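# Set a snap trap using three table-mounted robot arms

## Task

Arm bases in scene coordinates (metres), with heading measured counter-clockwise from +x in degrees: arm1 at x=-0.06 y=-0.43 z=+0.72 heading +90; arm2 at x=-0.50 y=+0.00 z=+0.72 heading +0; arm3 at x=+0.58 y=+0.00 z=+0.72 heading +180. Arm the snap trap: rotate the hammer across to the opposite side so the hold-down bar keeps it there, and lift the yellow pedal until the lip of its catch rests over the bar's tip. The trap must finish flat on the table. Use as many of the arms as you like. Anything that stays set only because a robot is holding it does not count. At the end, open the grippers and move the arms away from the trap.

## Robot and tools

Setup: three identical i2rt Big YAM arms, arm1, arm2 and arm3, are fixed to the table top. Each has six revolute joints, a two-finger gripper and a wrist camera. Two room cameras, cam_high and cam_low, are not attached to any arm. The hand can reach roughly 1.0 m out from the joint 1 axis.

Frame: one shared scene frame, origin on the floor, +z up. Base positions and headings are listed in the task. The hand point sits midway between the fingertips; its z axis runs along the fingers and the fingers open along its y axis. Hand poses are computed with each arm's true base pose, which is never printed.

execute_actions: argument actions is a list holding exactly one action, or nothing (an empty list only returns state and images). The action is an object keyed by arm name ("arm1", "arm2", "arm3"), each with a "joints" object. Inside, every key is one absolute joint target for that arm alone, never an offset: joint1_rad, joint2_rad, joint3_rad, joint4_rad, joint5_rad, joint6_rad in radians, and gripper_m in metres (fingertip gap). Any subset of keys and arms may be given. Ranges: joint1_rad -2.879 to 2.879 (base yaw, positive counter-clockwise viewed from above, 0 extends the arm along its heading); joint2_rad 0 to 3.141 (shoulder, 0 is upper arm pointing back roughly level, increasing raises it then brings it forward); joint3_rad 0 to 3.019 (elbow, 0 fully folded, increasing opens); joint4_rad -1.692 to 1.57 (hand pitch, positive tips fingers up); joint5_rad -1.57 to 1.57 (hand sideways swing, positive toward the arm's right); joint6_rad -2.094 to 2.094 (hand roll, positive clockwise looking from behind the hand); gripper_m 0 to 0.093. Tolerances for counting as reached: ±0.045, ±0.14, ±0.09, ±0.055, ±0.03, ±0.035, ±0.003. All motions in one action begin together but joints move at different speeds, so the hand may sweep a wide path. An action can run at most 15 s. Unknown keys or values outside range cause the whole call to be rejected with nothing moving. Optional cameras: a list of names from arm1_cam_wrist, arm2_cam_wrist, arm3_cam_wrist, cam_high, cam_low, all; omitted or null or ["all"] gives every camera, [] gives none. Images come back in the order given by the pictures line. Joints and arms left out of an action may keep pushing toward earlier targets.

wait: seconds from 0 to 10; commands nothing new and returns state and images. zoom_image: camera name plus region [x0, y0, x1, y1] in pixels of that camera's latest full image, top-left origin, at most 504 by 504. read_manual: only gives licence text. finished_scene: pass scene (1 or 2); it is final and reports success. Replying without any tool call ends all remaining scenes.

Result lines: joint_positions gives current joint values. joint_status tells how each commanded motion ended. off_target means it stopped short and may still push. contact_stop or time_out means it holds where it stopped; after time_out a joint can keep a target near its current position and keep pushing, listed in on_its_own. "joint command not followed", usually with a cause line, means a collision check blocked that arm's joint targets (the gripper still acts); those joints show not_followed and the arm may retry them each action until valid targets arrive. on_its_own lists what is happening without command; its "held at" value is the target, not the actual position. To relieve a pushing joint, command it its reported position. Very small changes from the current position may not move a joint. Joint torques are raw drive output with per-unit offset, scale and noise, nonzero even in free air. MOTOR HOT appears at 85 °C; at 100 °C an OVER-TEMPERATURE FAULT drops the whole arm, and joints then read limit_stop_at_motor_heat; resend targets afterwards. Heat partly carries into the next scene.

Cautions: the arms do not stop on contact and can push very hard, heating motors. Pressing two arms together hard fails the run; the self and inter-arm check can react late and ignores fingers, gripper housings and wrist cameras. Arms do not wait for each other. Do not knock the trap or anything else out of the work area, and avoid drops, slips, slams and hard hits. If a result reports a stop, later motion calls in the same reply are skipped. The simulation keeps running while you think, with the last command held. Before finishing, the trap must stay set on its own, lie flat, and all grippers must be open and withdrawn.

Each tool is called as a command line: name --argument value for each argument, lists and objects as JSON in quotes; but a table of rows of numbers goes row by row, as --pt "numbers of a row", without its own name.

## Session

execute_actions --actions '[]'

Scene clock: 0.00 s.
Joint torques (N m, as the arm reports them, + toward a larger angle): no reading
arm1.joint_positions: joint1_rad=+0.008 joint2_rad=+0.443 joint3_rad=+1.464 joint4_rad=-1.547 joint5_rad=-0.010 joint6_rad=-0.011 gripper_m=+0.094
arm1.joint_status: not commanded
arm1.hand: x=-0.0678 y=-0.3106 z=+1.3028 quat_wxyz=(-0.347, +0.629, -0.595, -0.360) (m; scene frame)
arm2.joint_positions: joint1_rad=-0.010 joint2_rad=+0.454 joint3_rad=+1.457 joint4_rad=-1.541 joint5_rad=-0.003 joint6_rad=-0.015 gripper_m=+0.095
arm2.joint_status: not commanded
arm2.hand: x=-0.3756 y=+0.0065 z=+1.3438 quat_wxyz=(-0.496, +0.015, -0.868, +0.003) (m; scene frame)
arm3.joint_positions: joint1_rad=+0.002 joint2_rad=+0.437 joint3_rad=+1.473 joint4_rad=-1.547 joint5_rad=-0.012 joint6_rad=-0.001 gripper_m=+0.094
arm3.joint_status: not commanded
arm3.hand: x=+0.4572 y=+0.0097 z=+1.3579 quat_wxyz=(-0.002, +0.866, -0.019, -0.500) (m; scene frame)
pictures: arm1_cam_wrist, arm2_cam_wrist, arm3_cam_wrist, cam_high, cam_low
Images, in order (width x height): arm1_cam_wrist 504x504, arm2_cam_wrist 504x504, arm3_cam_wrist 504x504, cam_high 504x504, cam_low 504x504.

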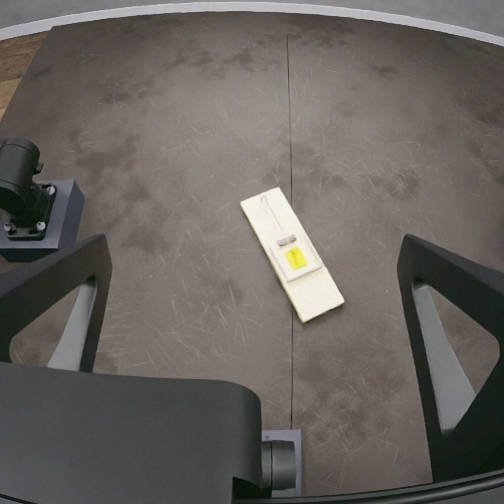

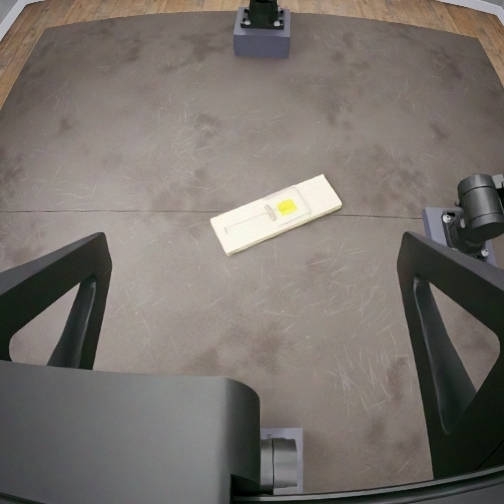

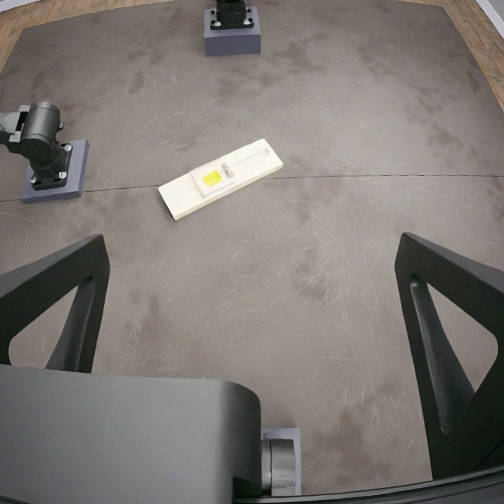

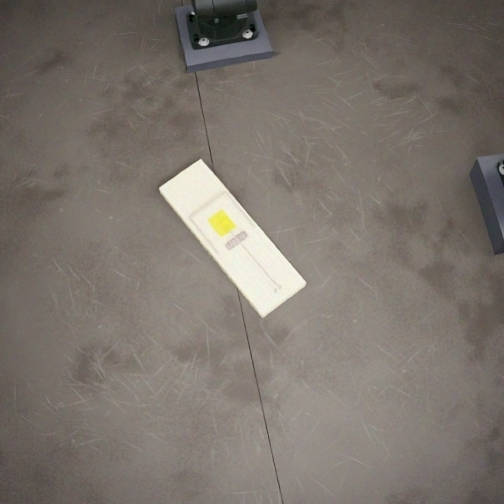

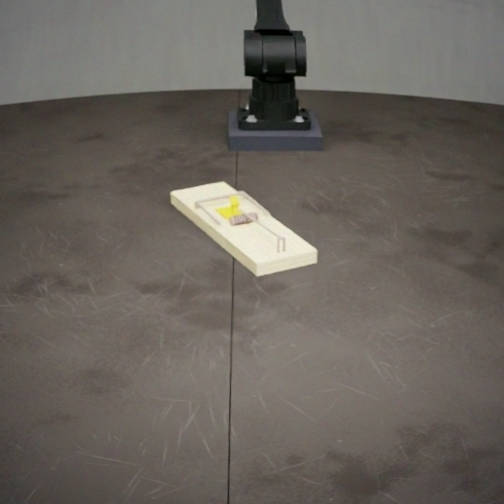

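zoom_image --camera "cam_low" --region '[160, 160, 330, 290]'

zoom_image --camera "cam_high" --region '[150, 150, 320, 320]'

Region (160, 160, 330, 290) of cam_low's 504x504 image, scaled by 2.965, with more detail than that image has; it fills the top 385 rows of this view, and the rest is white.

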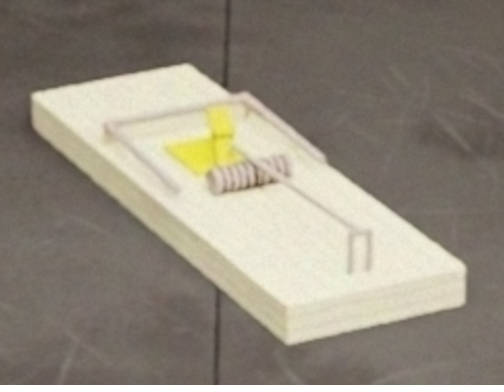

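Region (150, 150, 320, 320) of cam_high's 504x504 image, scaled by 2.965, with more detail than that image has.

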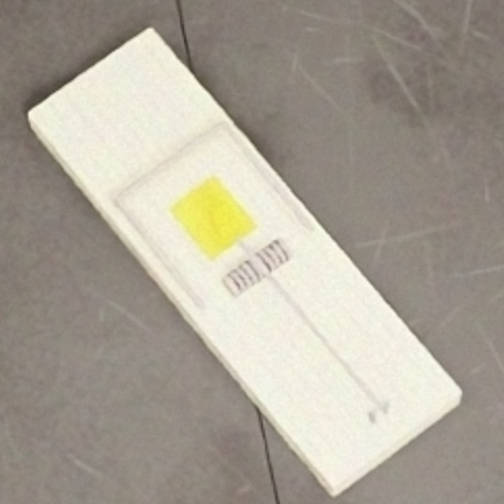

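execute_actions --actions '[{"arm2":{"joints":{"joint1_rad":-0.059,"joint2_rad":1.618,"joint3_rad":1.216,"joint4_rad":-1.169,"joint5_rad":0,"joint6_rad":1.01,"gripper_m":0.05}}}]' --cameras '["arm2_cam_wrist","cam_high","cam_low"]'

Scene clock: 2.63 s.
Joint torques (N m, as the arm reports them, + toward a larger angle): arm1=[-1.13  5.64  7.04  1.91  0.02  0.03] | arm2=[ -0.7  -12.39   8.28   1.14   0.25   0.12] | arm3=[-2.08  2.97  6.79  2.25  0.05  0.02]
arm1.joint_positions: joint1_rad=+0.008 joint2_rad=+0.443 joint3_rad=+1.464 joint4_rad=-1.547 joint5_rad=-0.010 joint6_rad=-0.011 gripper_m=+0.094
arm1.joint_status: not commanded
arm1.hand: x=-0.0678 y=-0.3106 z=+1.3028 quat_wxyz=(-0.347, +0.629, -0.595, -0.360) (m; scene frame)
arm2.joint_positions: joint1_rad=-0.049 joint2_rad=+1.629 joint3_rad=+1.213 joint4_rad=-1.180 joint5_rad=-0.003 joint6_rad=+1.001 gripper_m=+0.050
arm2.joint_status: all done
arm2.hand: x=-0.0460 y=-0.0108 z=+0.8968 quat_wxyz=(+0.007, -0.492, -0.871, +0.007) (m; scene frame)
arm3.joint_positions: joint1_rad=+0.002 joint2_rad=+0.437 joint3_rad=+1.473 joint4_rad=-1.547 joint5_rad=-0.012 joint6_rad=-0.001 gripper_m=+0.094
arm3.joint_status: not commanded
arm3.hand: x=+0.4572 y=+0.0097 z=+1.3579 quat_wxyz=(-0.002, +0.866, -0.019, -0.500) (m; scene frame)
pictures: arm2_cam_wrist, cam_high, cam_low
Images, in order (width x height): arm2_cam_wrist 504x504, cam_high 504x504, cam_low 504x504.

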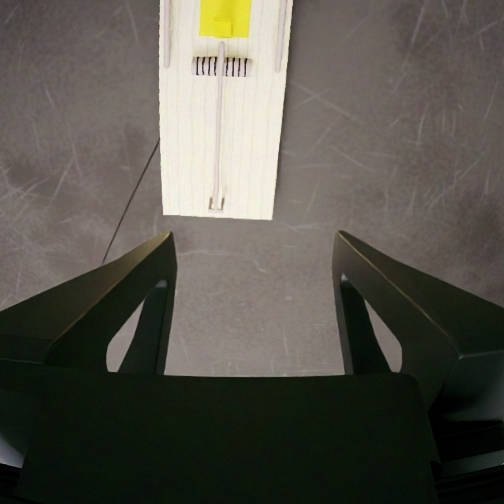

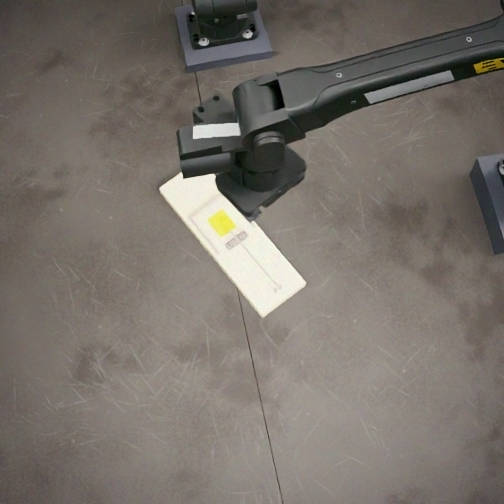

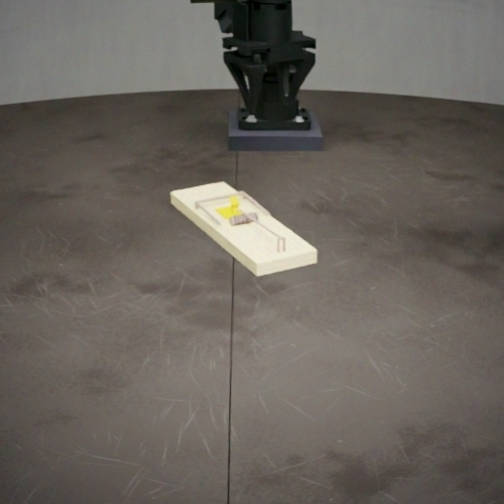

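execute_actions --actions '[{"arm2":{"joints":{"joint1_rad":-0.010,"joint2_rad":1.792,"joint3_rad":1.163,"joint4_rad":-0.922,"joint6_rad":1.05}}}]' --cameras '["arm2_cam_wrist","cam_low"]'

Scene clock: 3.93 s.
Joint torques (N m, as the arm reports them, + toward a larger angle): arm1=[-0.49  4.76  7.16  1.54  0.    0.08] | arm2=[  1.37 -13.79   7.62   1.23   0.21   0.14] | arm3=[-2.07  2.98  6.79  2.25  0.05  0.01]
arm1.joint_positions: joint1_rad=+0.008 joint2_rad=+0.443 joint3_rad=+1.464 joint4_rad=-1.547 joint5_rad=-0.010 joint6_rad=-0.011 gripper_m=+0.094
arm1.joint_status: not commanded
arm1.hand: x=-0.0678 y=-0.3106 z=+1.3028 quat_wxyz=(-0.347, +0.629, -0.595, -0.360) (m; scene frame)
arm2.joint_positions: joint1_rad=-0.016 joint2_rad=+1.807 joint3_rad=+1.156 joint4_rad=-0.935 joint5_rad=-0.003 joint6_rad=+1.042 gripper_m=+0.050
arm2.joint_status: all done
arm2.hand: x=-0.0235 y=+0.0032 z=+0.7978 quat_wxyz=(+0.003, -0.495, -0.869, +0.005) (m; scene frame)
arm3.joint_positions: joint1_rad=+0.002 joint2_rad=+0.437 joint3_rad=+1.473 joint4_rad=-1.547 joint5_rad=-0.012 joint6_rad=-0.001 gripper_m=+0.094
arm3.joint_status: not commanded
arm3.hand: x=+0.4572 y=+0.0097 z=+1.3579 quat_wxyz=(-0.002, +0.866, -0.019, -0.500) (m; scene frame)
pictures: arm2_cam_wrist, cam_low
Images, in order (width x height): arm2_cam_wrist 504x504, cam_low 504x504.

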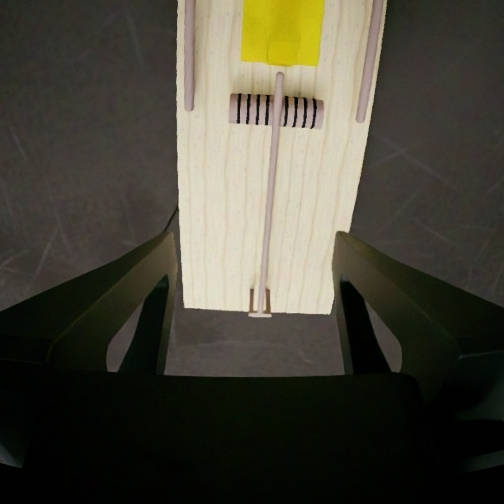

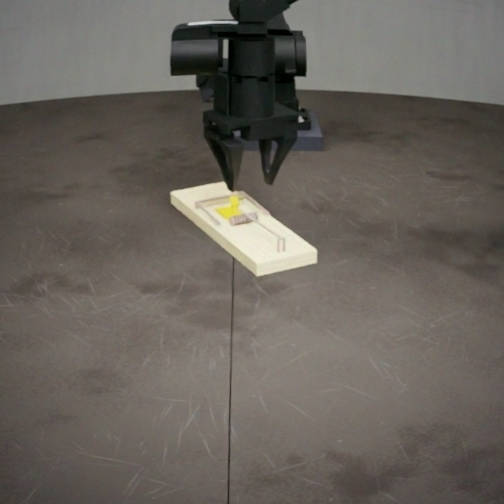

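execute_actions --actions '[{"arm2":{"joints":{"joint1_rad":-0.03,"joint2_rad":1.845,"joint3_rad":1.1165,"joint4_rad":-0.822,"gripper_m":0.03}}}]' --cameras '["arm2_cam_wrist","cam_low"]'

zoom_image --camera "cam_low" --region '[160, 140, 330, 290]'

Scene clock: 5.03 s.
Joint torques (N m, as the arm reports them, + toward a larger angle): arm1=[-0.28  5.48  7.27  2.04 -0.03  0.04] | arm2=[ -1.   -13.76   6.79   1.24   0.23   0.12] | arm3=[-2.06  3.02  6.79  2.24  0.05  0.02]
arm1.joint_positions: joint1_rad=+0.008 joint2_rad=+0.443 joint3_rad=+1.464 joint4_rad=-1.547 joint5_rad=-0.010 joint6_rad=-0.011 gripper_m=+0.094
arm1.joint_status: not commanded
arm1.hand: x=-0.0678 y=-0.3106 z=+1.3028 quat_wxyz=(-0.347, +0.629, -0.595, -0.360) (m; scene frame)
arm2.joint_positions: joint1_rad=-0.017 joint2_rad=+1.849 joint3_rad=+1.117 joint4_rad=-0.836 joint5_rad=-0.003 joint6_rad=+1.042 gripper_m=+0.030
arm2.joint_status: all done
arm2.hand: x=-0.0239 y=+0.0025 z=+0.7670 quat_wxyz=(-0.005, -0.495, -0.869, +0.000) (m; scene frame)
arm3.joint_positions: joint1_rad=+0.002 joint2_rad=+0.437 joint3_rad=+1.473 joint4_rad=-1.547 joint5_rad=-0.012 joint6_rad=-0.001 gripper_m=+0.094
arm3.joint_status: not commanded
arm3.hand: x=+0.4572 y=+0.0097 z=+1.3579 quat_wxyz=(-0.002, +0.866, -0.019, -0.500) (m; scene frame)
pictures: arm2_cam_wrist, cam_low
Images, in order (width x height): arm2_cam_wrist 504x504, cam_low 504x504.

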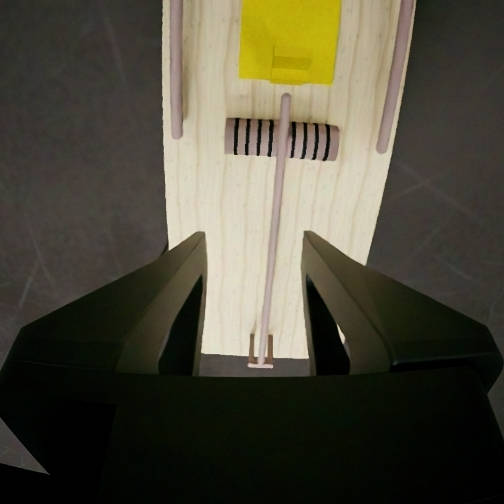

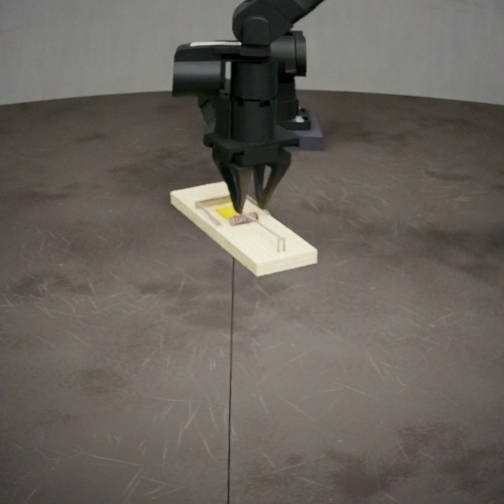

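Region (160, 140, 330, 290) of cam_low's 504x504 image, scaled by 2.965, with more detail than that image has; it fills the top 445 rows of this view, and the rest is white.

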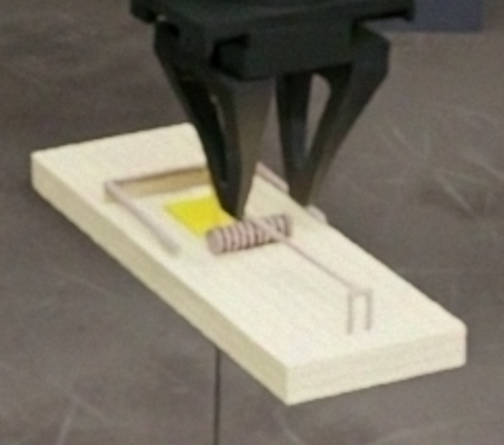

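execute_actions --actions '[{"arm2":{"joints":{"joint2_rad":1.884}}}]' --cameras '["arm2_cam_wrist","cam_low"]'

zoom_image --camera "cam_low" --region '[160, 140, 330, 290]'

Scene clock: 5.83 s.
Joint torques (N m, as the arm reports them, + toward a larger angle): arm1=[0.09 4.87 7.22 1.9  0.01 0.07] | arm2=[ -0.79 -13.22   6.25   1.22   0.22   0.13] | arm3=[-2.05  2.98  6.79  2.24  0.05  0.02]
arm1.joint_positions: joint1_rad=+0.008 joint2_rad=+0.443 joint3_rad=+1.464 joint4_rad=-1.547 joint5_rad=-0.010 joint6_rad=-0.011 gripper_m=+0.094
arm1.joint_status: not commanded
arm1.hand: x=-0.0678 y=-0.3106 z=+1.3028 quat_wxyz=(-0.347, +0.629, -0.595, -0.360) (m; scene frame)
arm2.joint_positions: joint1_rad=-0.017 joint2_rad=+1.884 joint3_rad=+1.117 joint4_rad=-0.835 joint5_rad=-0.003 joint6_rad=+1.042 gripper_m=+0.030
arm2.joint_status: all done
arm2.hand: x=-0.0293 y=+0.0024 z=+0.7513 quat_wxyz=(+0.009, -0.495, -0.869, +0.009) (m; scene frame)
arm3.joint_positions: joint1_rad=+0.002 joint2_rad=+0.437 joint3_rad=+1.473 joint4_rad=-1.547 joint5_rad=-0.012 joint6_rad=-0.001 gripper_m=+0.094
arm3.joint_status: not commanded
arm3.hand: x=+0.4572 y=+0.0097 z=+1.3579 quat_wxyz=(-0.002, +0.866, -0.019, -0.500) (m; scene frame)
pictures: arm2_cam_wrist, cam_low
Images, in order (width x height): arm2_cam_wrist 504x504, cam_low 504x504.

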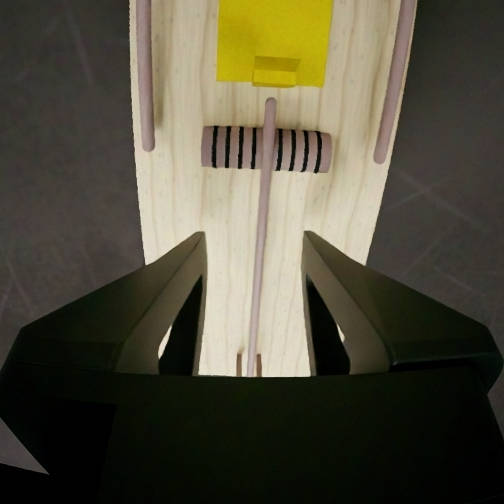

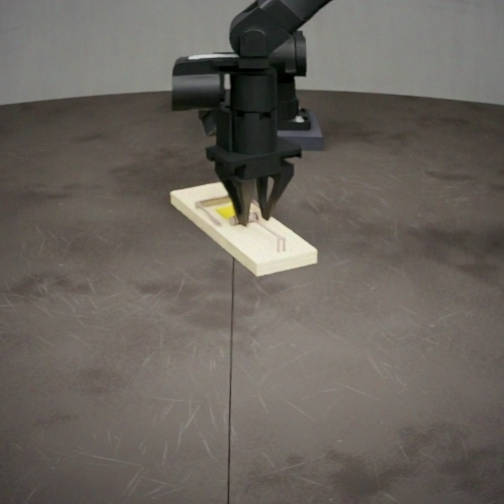

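Region (160, 140, 330, 290) of cam_low's 504x504 image, scaled by 2.965, with more detail than that image has; it fills the top 445 rows of this view, and the rest is white.

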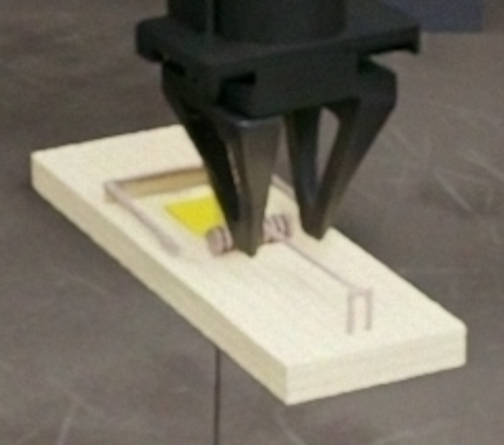

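execute_actions --actions '[{"arm2":{"joints":{"joint2_rad":1.899,"joint6_rad":1.11}}}]' --cameras '[]'

execute_actions --actions '[{"arm2":{"joints":{"gripper_m":0.0}}}]' --cameras '["arm2_cam_wrist","cam_low"]'

zoom_image --camera "cam_low" --region '[160, 140, 330, 290]'

Scene clock: 6.80 s.
Joint torques (N m, as the arm reports them, + toward a larger angle): arm1=[-0.09  5.59  7.06  2.08  0.    0.03] | arm2=[ -0.89 -12.85   6.27   1.15   0.21   0.06] | arm3=[-2.07  3.    6.8   2.24  0.06  0.01]
arm1.joint_positions: joint1_rad=+0.008 joint2_rad=+0.443 joint3_rad=+1.464 joint4_rad=-1.547 joint5_rad=-0.010 joint6_rad=-0.011 gripper_m=+0.094
arm1.joint_status: not commanded
arm1.hand: x=-0.0678 y=-0.3106 z=+1.3028 quat_wxyz=(-0.347, +0.629, -0.595, -0.360) (m; scene frame)
arm2.joint_positions: joint1_rad=-0.017 joint2_rad=+1.893 joint3_rad=+1.117 joint4_rad=-0.835 joint5_rad=-0.003 joint6_rad=+1.101 gripper_m=+0.030
arm2.joint_status: all done
arm2.hand: x=-0.0308 y=+0.0023 z=+0.7472 quat_wxyz=(+0.013, -0.521, -0.853, +0.011) (m; scene frame)
arm3.joint_positions: joint1_rad=+0.002 joint2_rad=+0.437 joint3_rad=+1.473 joint4_rad=-1.547 joint5_rad=-0.012 joint6_rad=-0.001 gripper_m=+0.094
arm3.joint_status: not commanded
arm3.hand: x=+0.4572 y=+0.0097 z=+1.3579 quat_wxyz=(-0.002, +0.866, -0.019, -0.500) (m; scene frame)
pictures: none
No camera images: the call's "cameras" was empty. Leave "cameras" out to get every camera's image.

Scene clock: 7.33 s.
Joint torques (N m, as the arm reports them, + toward a larger angle): arm1=[-0.32  5.67  7.31  1.74  0.02  0.03] | arm2=[ -0.98 -13.09   6.26   1.19   0.2    0.14] | arm3=[-2.08  2.95  6.8   2.24  0.05  0.02]
arm1.joint_positions: joint1_rad=+0.008 joint2_rad=+0.443 joint3_rad=+1.464 joint4_rad=-1.547 joint5_rad=-0.010 joint6_rad=-0.011 gripper_m=+0.094
arm1.joint_status: not commanded
arm1.hand: x=-0.0678 y=-0.3106 z=+1.3028 quat_wxyz=(-0.347, +0.629, -0.595, -0.360) (m; scene frame)
arm2.joint_positions: joint1_rad=-0.017 joint2_rad=+1.893 joint3_rad=+1.117 joint4_rad=-0.835 joint5_rad=-0.003 joint6_rad=+1.102 gripper_m=+0.001
arm2.joint_status: all done
arm2.hand: x=-0.0308 y=+0.0023 z=+0.7472 quat_wxyz=(+0.013, -0.521, -0.853, +0.011) (m; scene frame)
arm3.joint_positions: joint1_rad=+0.002 joint2_rad=+0.437 joint3_rad=+1.473 joint4_rad=-1.547 joint5_rad=-0.012 joint6_rad=-0.001 gripper_m=+0.094
arm3.joint_status: not commanded
arm3.hand: x=+0.4572 y=+0.0097 z=+1.3579 quat_wxyz=(-0.002, +0.866, -0.019, -0.500) (m; scene frame)
pictures: arm2_cam_wrist, cam_low
Images, in order (width x height): arm2_cam_wrist 504x504, cam_low 504x504.

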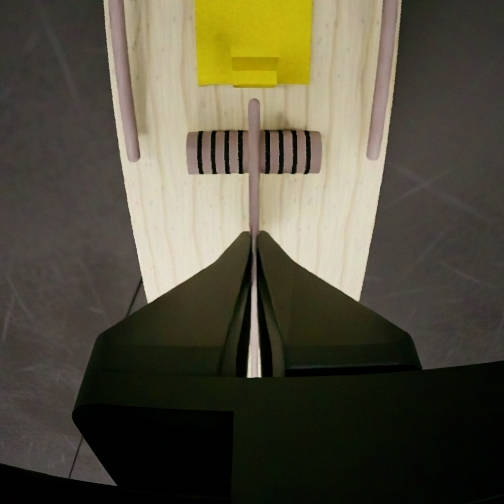

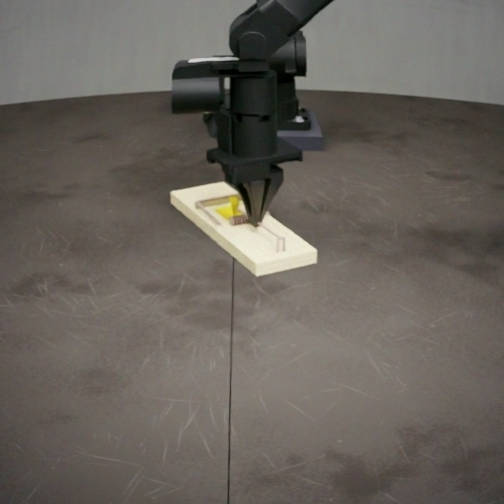

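Region (160, 140, 330, 290) of cam_low's 504x504 image, scaled by 2.965, with more detail than that image has; it fills the top 445 rows of this view, and the rest is white.

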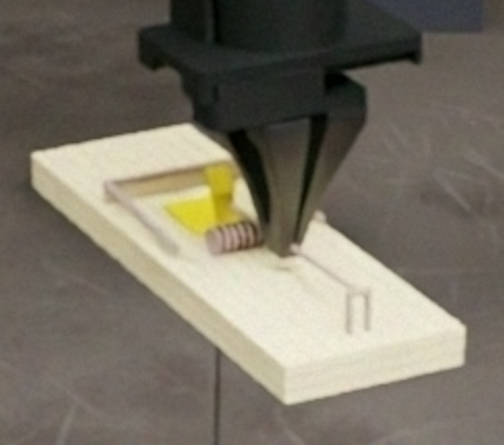

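execute_actions --actions '[{"arm2":{"joints":{"joint1_rad":0.008,"joint2_rad":1.81,"joint4_rad":-0.915}}}]' --cameras '["arm2_cam_wrist","cam_low"]'

zoom_image --camera "cam_low" --region '[160, 140, 330, 290]'

Scene clock: 8.43 s.
Joint torques (N m, as the arm reports them, + toward a larger angle): arm1=[-0.05  5.54  7.11  1.94 -0.03  0.07] | arm2=[  1.43 -12.7    6.9    0.12   0.16   0.11] | arm3=[-2.07  2.95  6.79  2.24  0.05  0.01]
arm1.joint_positions: joint1_rad=+0.008 joint2_rad=+0.443 joint3_rad=+1.464 joint4_rad=-1.547 joint5_rad=-0.010 joint6_rad=-0.011 gripper_m=+0.094
arm1.joint_status: not commanded
arm1.hand: x=-0.0678 y=-0.3106 z=+1.3028 quat_wxyz=(-0.347, +0.629, -0.595, -0.360) (m; scene frame)
arm2.joint_positions: joint1_rad=-0.003 joint2_rad=+1.818 joint3_rad=+1.115 joint4_rad=-0.903 joint5_rad=-0.001 joint6_rad=+1.104 gripper_m=+0.001
arm2.joint_status: all done
arm2.hand: x=-0.0368 y=+0.0085 z=+0.7806 quat_wxyz=(+0.010, -0.516, -0.856, +0.011) (m; scene frame)
arm3.joint_positions: joint1_rad=+0.002 joint2_rad=+0.437 joint3_rad=+1.473 joint4_rad=-1.547 joint5_rad=-0.012 joint6_rad=-0.001 gripper_m=+0.094
arm3.joint_status: not commanded
arm3.hand: x=+0.4572 y=+0.0097 z=+1.3579 quat_wxyz=(-0.002, +0.866, -0.019, -0.500) (m; scene frame)
pictures: arm2_cam_wrist, cam_low
Images, in order (width x height): arm2_cam_wrist 504x504, cam_low 504x504.

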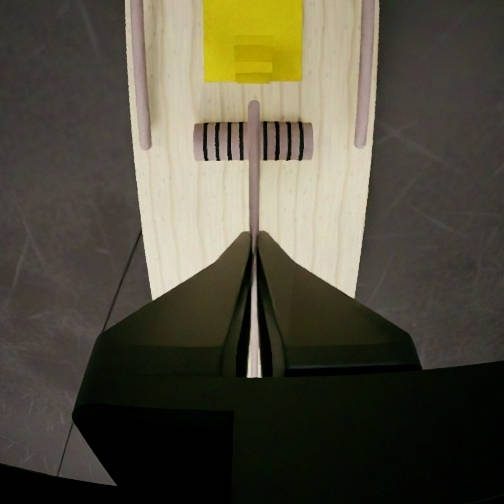

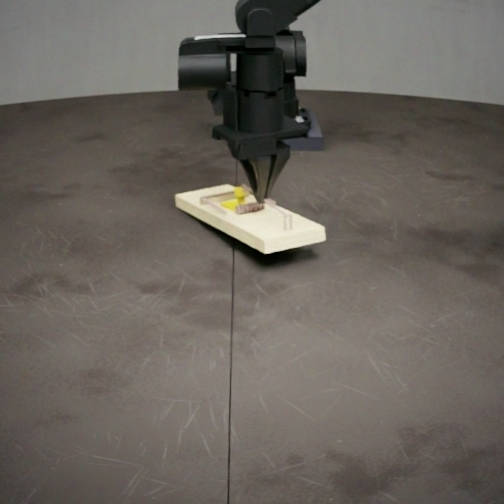

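Region (160, 140, 330, 290) of cam_low's 504x504 image, scaled by 2.965, with more detail than that image has; it fills the top 445 rows of this view, and the rest is white.

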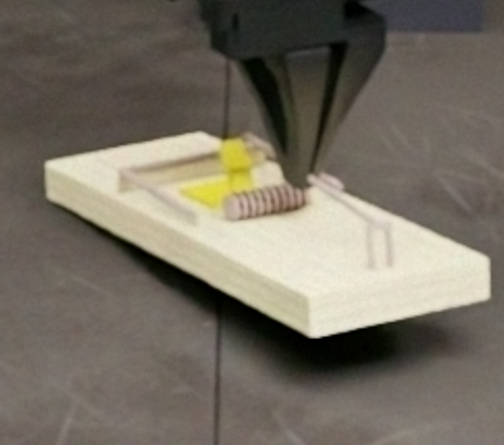

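execute_actions --actions '[{"arm2":{"joints":{"joint2_rad":1.893,"joint4_rad":-0.825}}}]' --cameras '[]'

execute_actions --actions '[{"arm2":{"joints":{"gripper_m":0.03}}}]' --cameras '["cam_low"]'

Scene clock: 9.43 s.
Joint torques (N m, as the arm reports them, + toward a larger angle): arm1=[-0.39  4.41  7.28  1.95  0.   -0.01] | arm2=[  1.5  -13.47   6.34   1.25   0.17   0.11] | arm3=[-2.09  2.96  6.79  2.24  0.05  0.02]
arm1.joint_positions: joint1_rad=+0.008 joint2_rad=+0.443 joint3_rad=+1.464 joint4_rad=-1.547 joint5_rad=-0.010 joint6_rad=-0.011 gripper_m=+0.094
arm1.joint_status: not commanded
arm1.hand: x=-0.0678 y=-0.3106 z=+1.3028 quat_wxyz=(-0.347, +0.629, -0.595, -0.360) (m; scene frame)
arm2.joint_positions: joint1_rad=-0.003 joint2_rad=+1.893 joint3_rad=+1.115 joint4_rad=-0.838 joint5_rad=-0.001 joint6_rad=+1.105 gripper_m=+0.001
arm2.joint_status: all done
arm2.hand: x=-0.0326 y=+0.0083 z=+0.7468 quat_wxyz=(+0.014, -0.516, -0.856, +0.014) (m; scene frame)
arm3.joint_positions: joint1_rad=+0.002 joint2_rad=+0.437 joint3_rad=+1.473 joint4_rad=-1.547 joint5_rad=-0.012 joint6_rad=-0.001 gripper_m=+0.094
arm3.joint_status: not commanded
arm3.hand: x=+0.4572 y=+0.0097 z=+1.3579 quat_wxyz=(-0.002, +0.866, -0.019, -0.500) (m; scene frame)
pictures: none
No camera images: the call's "cameras" was empty. Leave "cameras" out to get every camera's image.

Scene clock: 9.97 s.
Joint torques (N m, as the arm reports them, + toward a larger angle): arm1=[-0.63  5.53  7.02  1.79  0.03  0.03] | arm2=[  1.55 -12.95   6.39   1.2    0.15   0.09] | arm3=[-2.05  2.99  6.79  2.25  0.05  0.02]
arm1.joint_positions: joint1_rad=+0.008 joint2_rad=+0.443 joint3_rad=+1.464 joint4_rad=-1.547 joint5_rad=-0.010 joint6_rad=-0.011 gripper_m=+0.094
arm1.joint_status: not commanded
arm1.hand: x=-0.0678 y=-0.3106 z=+1.3028 quat_wxyz=(-0.347, +0.629, -0.595, -0.360) (m; scene frame)
arm2.joint_positions: joint1_rad=-0.003 joint2_rad=+1.893 joint3_rad=+1.115 joint4_rad=-0.838 joint5_rad=-0.001 joint6_rad=+1.105 gripper_m=+0.030
arm2.joint_status: all done
arm2.hand: x=-0.0326 y=+0.0083 z=+0.7468 quat_wxyz=(+0.014, -0.516, -0.856, +0.014) (m; scene frame)
arm3.joint_positions: joint1_rad=+0.002 joint2_rad=+0.437 joint3_rad=+1.473 joint4_rad=-1.547 joint5_rad=-0.012 joint6_rad=-0.001 gripper_m=+0.094
arm3.joint_status: not commanded
arm3.hand: x=+0.4572 y=+0.0097 z=+1.3579 quat_wxyz=(-0.002, +0.866, -0.019, -0.500) (m; scene frame)
pictures: cam_low
Images, in order (width x height): cam_low 504x504.

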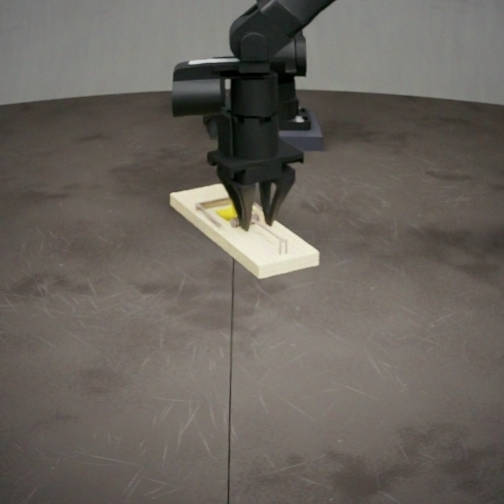

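execute_actions --actions '[{"arm2":{"joints":{"gripper_m":0.0}}}]' --cameras '[]'

execute_actions --actions '[{"arm2":{"joints":{"joint6_rad":1.62}}}]' --cameras '[]'

execute_actions --actions '[{"arm2":{"joints":{"gripper_m":0.02}}}]' --cameras '["cam_low","cam_high","arm2_cam_wrist"]'

Scene clock: 10.67 s.
Joint torques (N m, as the arm reports them, + toward a larger angle): arm1=[-0.59  4.57  7.08  2.11 -0.05  0.  ] | arm2=[  1.63 -13.4    6.48   1.22   0.15   0.11] | arm3=[-2.09  2.99  6.79  2.25  0.06  0.02]
arm1.joint_positions: joint1_rad=+0.008 joint2_rad=+0.443 joint3_rad=+1.464 joint4_rad=-1.547 joint5_rad=-0.010 joint6_rad=-0.011 gripper_m=+0.094
arm1.joint_status: not commanded
arm1.hand: x=-0.0678 y=-0.3106 z=+1.3028 quat_wxyz=(-0.347, +0.629, -0.595, -0.360) (m; scene frame)
arm2.joint_positions: joint1_rad=-0.003 joint2_rad=+1.893 joint3_rad=+1.115 joint4_rad=-0.838 joint5_rad=-0.001 joint6_rad=+1.105 gripper_m=+0.001
arm2.joint_status: all done
arm2.hand: x=-0.0326 y=+0.0083 z=+0.7468 quat_wxyz=(+0.014, -0.516, -0.856, +0.014) (m; scene frame)
arm3.joint_positions: joint1_rad=+0.002 joint2_rad=+0.437 joint3_rad=+1.473 joint4_rad=-1.547 joint5_rad=-0.012 joint6_rad=-0.001 gripper_m=+0.094
arm3.joint_status: not commanded
arm3.hand: x=+0.4572 y=+0.0097 z=+1.3579 quat_wxyz=(-0.002, +0.866, -0.019, -0.500) (m; scene frame)
pictures: none
No camera images: the call's "cameras" was empty. Leave "cameras" out to get every camera's image.

Scene clock: 12.20 s.
Joint torques (N m, as the arm reports them, + toward a larger angle): arm1=[-0.52  5.29  7.38  1.81 -0.06  0.05] | arm2=[  1.46 -13.25   6.35   0.99   0.15   0.19] | arm3=[-2.08  2.99  6.79  2.25  0.05  0.02]
arm1.joint_positions: joint1_rad=+0.008 joint2_rad=+0.443 joint3_rad=+1.464 joint4_rad=-1.547 joint5_rad=-0.010 joint6_rad=-0.011 gripper_m=+0.094
arm1.joint_status: not commanded
arm1.hand: x=-0.0678 y=-0.3106 z=+1.3028 quat_wxyz=(-0.347, +0.629, -0.595, -0.360) (m; scene frame)
arm2.joint_positions: joint1_rad=-0.003 joint2_rad=+1.893 joint3_rad=+1.115 joint4_rad=-0.835 joint5_rad=-0.001 joint6_rad=+1.606 gripper_m=+0.001
arm2.joint_status: all done
arm2.hand: x=-0.0319 y=+0.0083 z=+0.7468 quat_wxyz=(+0.010, -0.713, -0.701, +0.016) (m; scene frame)
arm3.joint_positions: joint1_rad=+0.002 joint2_rad=+0.437 joint3_rad=+1.473 joint4_rad=-1.547 joint5_rad=-0.012 joint6_rad=-0.001 gripper_m=+0.094
arm3.joint_status: not commanded
arm3.hand: x=+0.4572 y=+0.0097 z=+1.3579 quat_wxyz=(-0.002, +0.866, -0.019, -0.500) (m; scene frame)
pictures: none
No camera images: the call's "cameras" was empty. Leave "cameras" out to get every camera's image.

Scene clock: 12.67 s.
Joint torques (N m, as the arm reports them, + toward a larger angle): arm1=[0.76 5.79 7.15 1.98 0.01 0.09] | arm2=[  1.38 -12.99   6.41   1.02   0.16   0.11] | arm3=[-2.06  2.98  6.79  2.24  0.05  0.01]
arm1.joint_positions: joint1_rad=+0.008 joint2_rad=+0.443 joint3_rad=+1.464 joint4_rad=-1.547 joint5_rad=-0.010 joint6_rad=-0.011 gripper_m=+0.094
arm1.joint_status: not commanded
arm1.hand: x=-0.0678 y=-0.3106 z=+1.3028 quat_wxyz=(-0.347, +0.629, -0.595, -0.360) (m; scene frame)
arm2.joint_positions: joint1_rad=-0.003 joint2_rad=+1.893 joint3_rad=+1.115 joint4_rad=-0.835 joint5_rad=-0.001 joint6_rad=+1.612 gripper_m=+0.020
arm2.joint_status: all done
arm2.hand: x=-0.0319 y=+0.0083 z=+0.7468 quat_wxyz=(+0.009, -0.715, -0.699, +0.016) (m; scene frame)
arm3.joint_positions: joint1_rad=+0.002 joint2_rad=+0.437 joint3_rad=+1.473 joint4_rad=-1.547 joint5_rad=-0.012 joint6_rad=-0.001 gripper_m=+0.094
arm3.joint_status: not commanded
arm3.hand: x=+0.4572 y=+0.0097 z=+1.3579 quat_wxyz=(-0.002, +0.866, -0.019, -0.500) (m; scene frame)
pictures: arm2_cam_wrist, cam_high, cam_low
Images, in order (width x height): arm2_cam_wrist 504x504, cam_high 504x504, cam_low 504x504.

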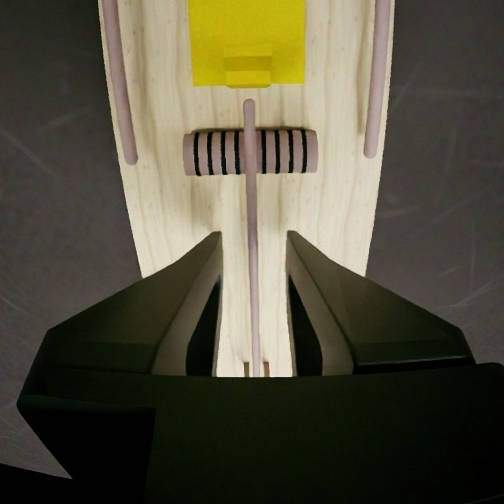

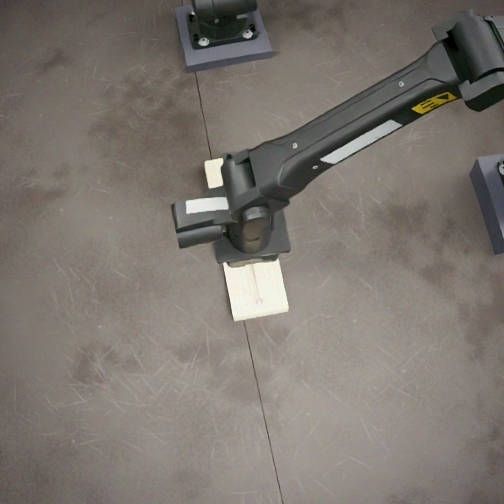

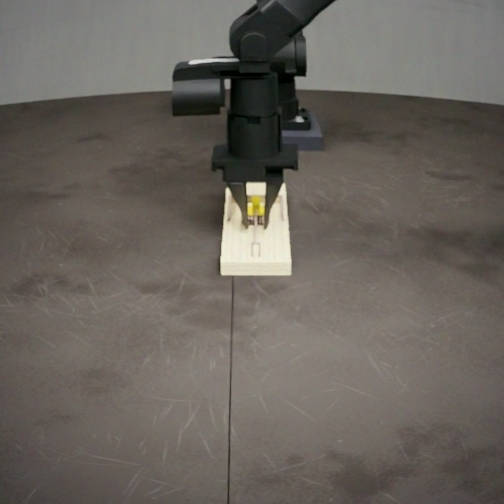

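execute_actions --actions '[{"arm2":{"joints":{"joint2_rad":1.55,"joint4_rad":-0.9}}}]' --cameras '[]'

execute_actions --actions '[{"arm2":{"joints":{"joint3_rad":0.327,"joint4_rad":1.05,"joint6_rad":1.57}}}]' --cameras '[]'

execute_actions --actions '[{"arm2":{"joints":{"joint2_rad":1.86}}}]' --cameras '["cam_low","cam_high","arm2_cam_wrist"]'

zoom_image --camera "cam_low" --region '[190, 150, 360, 290]'

Scene clock: 14.30 s.
Joint torques (N m, as the arm reports them, + toward a larger angle): arm1=[-0.5   5.63  7.39  1.98 -0.01  0.01] | arm2=[  1.76 -11.24   8.88   0.77   0.15   0.09] | arm3=[-2.09  2.99  6.79  2.24  0.05  0.02]
arm1.joint_positions: joint1_rad=+0.008 joint2_rad=+0.443 joint3_rad=+1.464 joint4_rad=-1.547 joint5_rad=-0.010 joint6_rad=-0.011 gripper_m=+0.094
arm1.joint_status: not commanded
arm1.hand: x=-0.0678 y=-0.3106 z=+1.3028 quat_wxyz=(-0.347, +0.629, -0.595, -0.360) (m; scene frame)
arm2.joint_positions: joint1_rad=-0.003 joint2_rad=+1.550 joint3_rad=+1.109 joint4_rad=-0.890 joint5_rad=-0.001 joint6_rad=+1.612 gripper_m=+0.020
arm2.joint_status: all done
arm2.hand: x=-0.0150 y=+0.0100 z=+0.9012 quat_wxyz=(-0.087, -0.709, -0.694, -0.087) (m; scene frame)
arm3.joint_positions: joint1_rad=+0.002 joint2_rad=+0.437 joint3_rad=+1.473 joint4_rad=-1.547 joint5_rad=-0.012 joint6_rad=-0.001 gripper_m=+0.094
arm3.joint_status: not commanded
arm3.hand: x=+0.4572 y=+0.0097 z=+1.3579 quat_wxyz=(-0.002, +0.866, -0.019, -0.500) (m; scene frame)
pictures: none
No camera images: the call's "cameras" was empty. Leave "cameras" out to get every camera's image.

Scene clock: 16.30 s.
Joint torques (N m, as the arm reports them, + toward a larger angle): arm1=[-0.79  5.59  7.04  2.05 -0.01  0.04] | arm2=[ 1.52 -6.81  4.6   3.39  0.07 -0.15] | arm3=[-2.06  3.    6.79  2.24  0.05  0.02]
arm1.joint_positions: joint1_rad=+0.008 joint2_rad=+0.443 joint3_rad=+1.464 joint4_rad=-1.547 joint5_rad=-0.010 joint6_rad=-0.011 gripper_m=+0.094
arm1.joint_status: not commanded
arm1.hand: x=-0.0678 y=-0.3106 z=+1.3028 quat_wxyz=(-0.347, +0.629, -0.595, -0.360) (m; scene frame)
arm2.joint_positions: joint1_rad=-0.003 joint2_rad=+1.549 joint3_rad=+0.328 joint4_rad=+1.026 joint5_rad=-0.001 joint6_rad=+1.578 gripper_m=+0.020
arm2.joint_status: all done
arm2.hand: x=-0.0470 y=+0.0094 z=+0.8962 quat_wxyz=(-0.447, -0.539, -0.550, -0.455) (m; scene frame)
arm3.joint_positions: joint1_rad=+0.002 joint2_rad=+0.437 joint3_rad=+1.473 joint4_rad=-1.547 joint5_rad=-0.012 joint6_rad=-0.001 gripper_m=+0.094
arm3.joint_status: not commanded
arm3.hand: x=+0.4572 y=+0.0097 z=+1.3579 quat_wxyz=(-0.002, +0.866, -0.019, -0.500) (m; scene frame)
pictures: none
No camera images: the call's "cameras" was empty. Leave "cameras" out to get every camera's image.

Scene clock: 17.23 s.
Joint torques (N m, as the arm reports them, + toward a larger angle): arm1=[-0.47  5.14  6.8   1.95 -0.03  0.04] | arm2=[ 1.67 -8.51  1.61  3.    0.11 -0.16] | arm3=[-2.06  2.95  6.79  2.25  0.05  0.02]
arm1.joint_positions: joint1_rad=+0.008 joint2_rad=+0.443 joint3_rad=+1.464 joint4_rad=-1.547 joint5_rad=-0.010 joint6_rad=-0.011 gripper_m=+0.094
arm1.joint_status: not commanded
arm1.hand: x=-0.0678 y=-0.3106 z=+1.3028 quat_wxyz=(-0.347, +0.629, -0.595, -0.360) (m; scene frame)
arm2.joint_positions: joint1_rad=-0.003 joint2_rad=+1.866 joint3_rad=+0.328 joint4_rad=+1.033 joint5_rad=-0.001 joint6_rad=+1.577 gripper_m=+0.020
arm2.joint_status: all done
arm2.hand: x=-0.0752 y=+0.0077 z=+0.7642 quat_wxyz=(-0.359, -0.602, -0.614, -0.364) (m; scene frame)
arm3.joint_positions: joint1_rad=+0.002 joint2_rad=+0.437 joint3_rad=+1.473 joint4_rad=-1.547 joint5_rad=-0.012 joint6_rad=-0.001 gripper_m=+0.094
arm3.joint_status: not commanded
arm3.hand: x=+0.4572 y=+0.0097 z=+1.3579 quat_wxyz=(-0.002, +0.866, -0.019, -0.500) (m; scene frame)
pictures: arm2_cam_wrist, cam_high, cam_low
Images, in order (width x height): arm2_cam_wrist 504x504, cam_high 504x504, cam_low 504x504.

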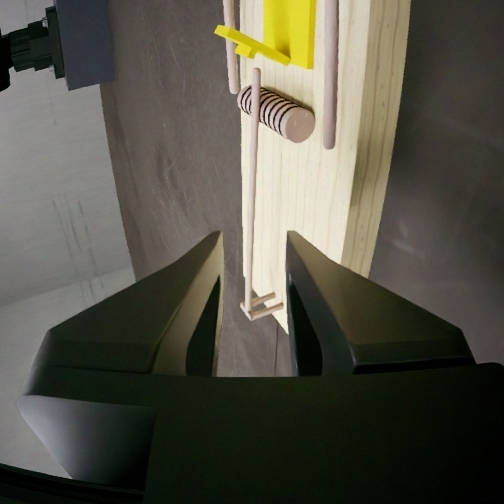

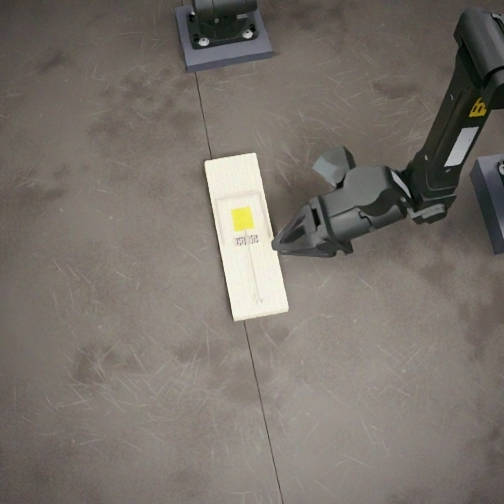

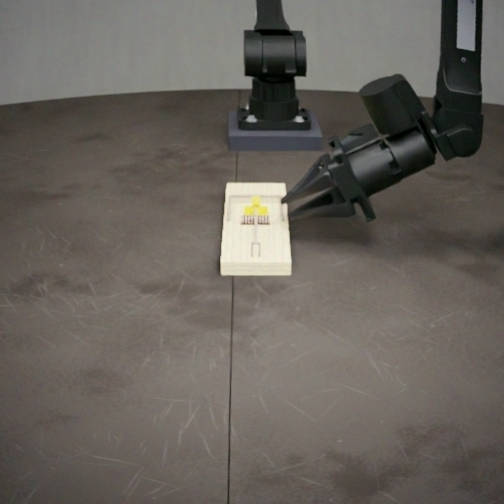

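Region (190, 150, 360, 290) of cam_low's 504x504 image, scaled by 2.965, with more detail than that image has; it fills the top 415 rows of this view, and the rest is white.

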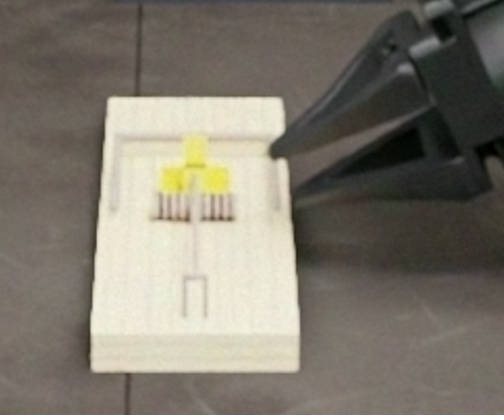

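execute_actions --actions '[{"arm2":{"joints":{"joint2_rad":1.968,"joint3_rad":0.47,"joint4_rad":1.01}}}]' --cameras '["cam_low","arm2_cam_wrist"]'

zoom_image --camera "cam_low" --region '[190, 150, 360, 290]'

Scene clock: 18.20 s.
Joint torques (N m, as the arm reports them, + toward a larger angle): arm1=[ 0.09  5.15  7.27  2.06 -0.02  0.03] | arm2=[ 1.52 -9.9   2.61  1.94  0.11 -0.14] | arm3=[-2.05  2.99  6.79  2.24  0.05  0.01]
arm1.joint_positions: joint1_rad=+0.008 joint2_rad=+0.443 joint3_rad=+1.464 joint4_rad=-1.547 joint5_rad=-0.010 joint6_rad=-0.011 gripper_m=+0.094
arm1.joint_status: not commanded
arm1.hand: x=-0.0678 y=-0.3106 z=+1.3028 quat_wxyz=(-0.347, +0.629, -0.595, -0.360) (m; scene frame)
arm2.joint_positions: joint1_rad=-0.003 joint2_rad=+1.969 joint3_rad=+0.462 joint4_rad=+1.019 joint5_rad=-0.001 joint6_rad=+1.577 gripper_m=+0.020
arm2.joint_status: all done
arm2.hand: x=-0.0269 y=+0.0085 z=+0.7487 quat_wxyz=(-0.364, -0.599, -0.611, -0.369) (m; scene frame)
arm3.joint_positions: joint1_rad=+0.002 joint2_rad=+0.437 joint3_rad=+1.473 joint4_rad=-1.547 joint5_rad=-0.012 joint6_rad=-0.001 gripper_m=+0.094
arm3.joint_status: not commanded
arm3.hand: x=+0.4572 y=+0.0097 z=+1.3579 quat_wxyz=(-0.002, +0.866, -0.019, -0.500) (m; scene frame)
pictures: arm2_cam_wrist, cam_low
Images, in order (width x height): arm2_cam_wrist 504x504, cam_low 504x504.

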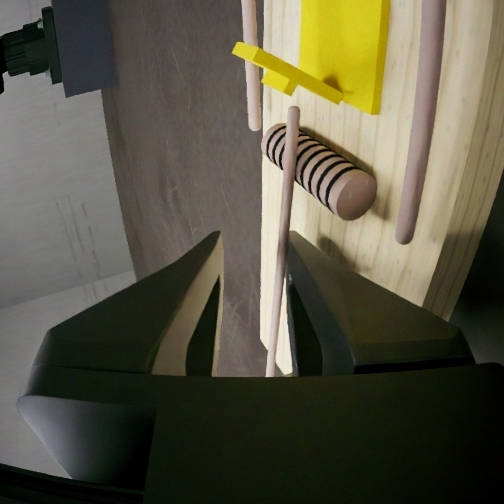

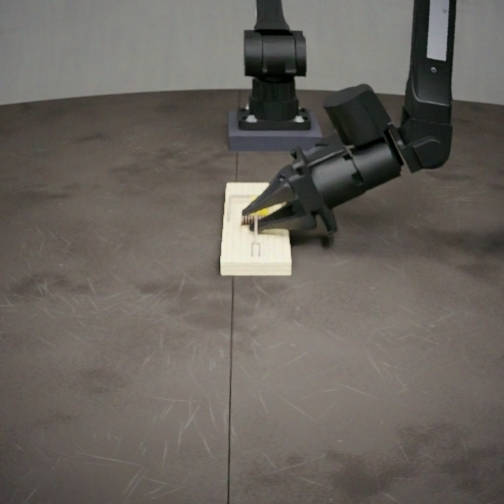

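Region (190, 150, 360, 290) of cam_low's 504x504 image, scaled by 2.965, with more detail than that image has; it fills the top 415 rows of this view, and the rest is white.

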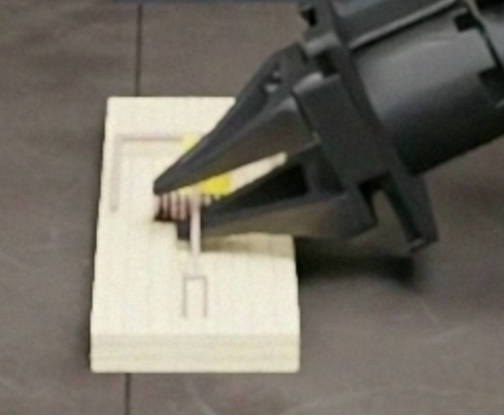

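execute_actions --actions '[{"arm2":{"joints":{"joint1_rad":0.065,"joint4_rad":1.23,"joint6_rad":0.9}}}]' --cameras '["cam_low","arm2_cam_wrist","cam_high"]'

zoom_image --camera "cam_low" --region '[190, 150, 360, 290]'

Scene clock: 20.00 s.
Joint torques (N m, as the arm reports them, + toward a larger angle): arm1=[-0.84  5.27  7.23  2.01 -0.05  0.05] | arm2=[ 0.66 -9.96  2.89  3.29  0.08 -0.07] | arm3=[-2.08  3.    6.79  2.23  0.05  0.02]
arm1.joint_positions: joint1_rad=+0.008 joint2_rad=+0.443 joint3_rad=+1.464 joint4_rad=-1.547 joint5_rad=-0.010 joint6_rad=-0.011 gripper_m=+0.094
arm1.joint_status: not commanded
arm1.hand: x=-0.0678 y=-0.3106 z=+1.3028 quat_wxyz=(-0.347, +0.629, -0.595, -0.360) (m; scene frame)
arm2.joint_positions: joint1_rad=+0.061 joint2_rad=+1.969 joint3_rad=+0.462 joint4_rad=+1.206 joint5_rad=-0.001 joint6_rad=+0.909 gripper_m=+0.020
arm2.joint_status: all done
arm2.hand: x=-0.0111 y=+0.0406 z=+0.7909 quat_wxyz=(-0.525, -0.320, -0.737, -0.280) (m; scene frame)
arm3.joint_positions: joint1_rad=+0.002 joint2_rad=+0.437 joint3_rad=+1.473 joint4_rad=-1.547 joint5_rad=-0.012 joint6_rad=-0.001 gripper_m=+0.094
arm3.joint_status: not commanded
arm3.hand: x=+0.4572 y=+0.0097 z=+1.3579 quat_wxyz=(-0.002, +0.866, -0.019, -0.500) (m; scene frame)
pictures: arm2_cam_wrist, cam_high, cam_low
Images, in order (width x height): arm2_cam_wrist 504x504, cam_high 504x504, cam_low 504x504.

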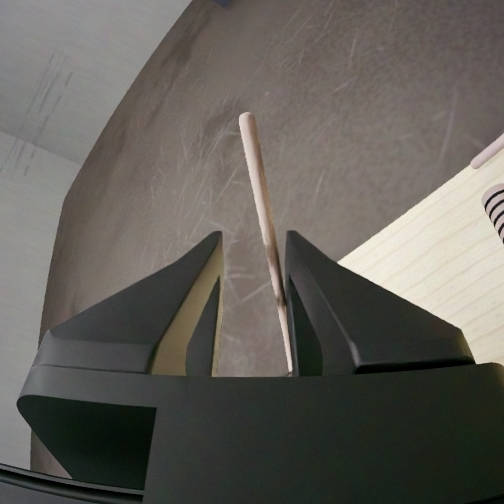

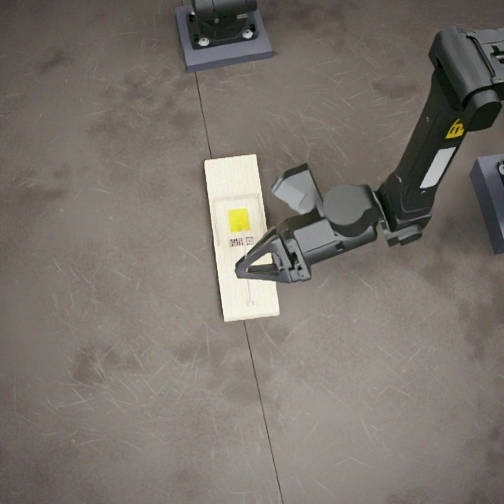

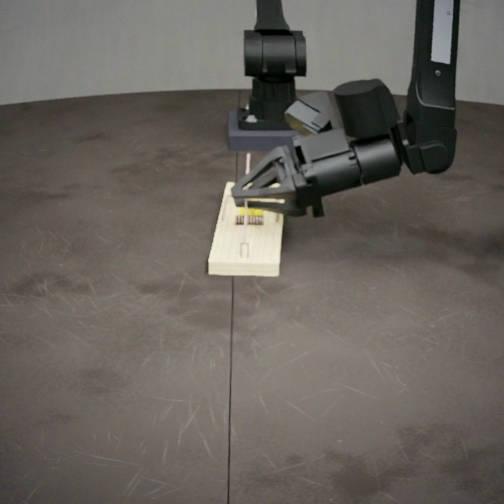

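Region (190, 150, 360, 290) of cam_low's 504x504 image, scaled by 2.965, with more detail than that image has; it fills the top 415 rows of this view, and the rest is white.

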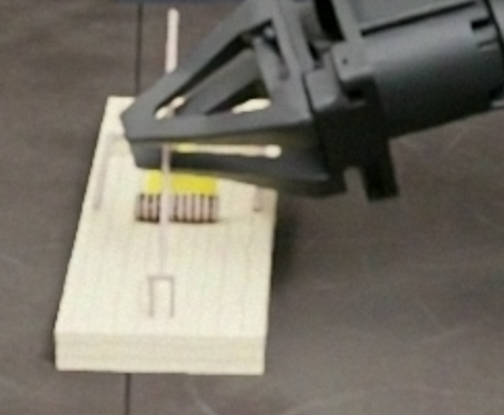

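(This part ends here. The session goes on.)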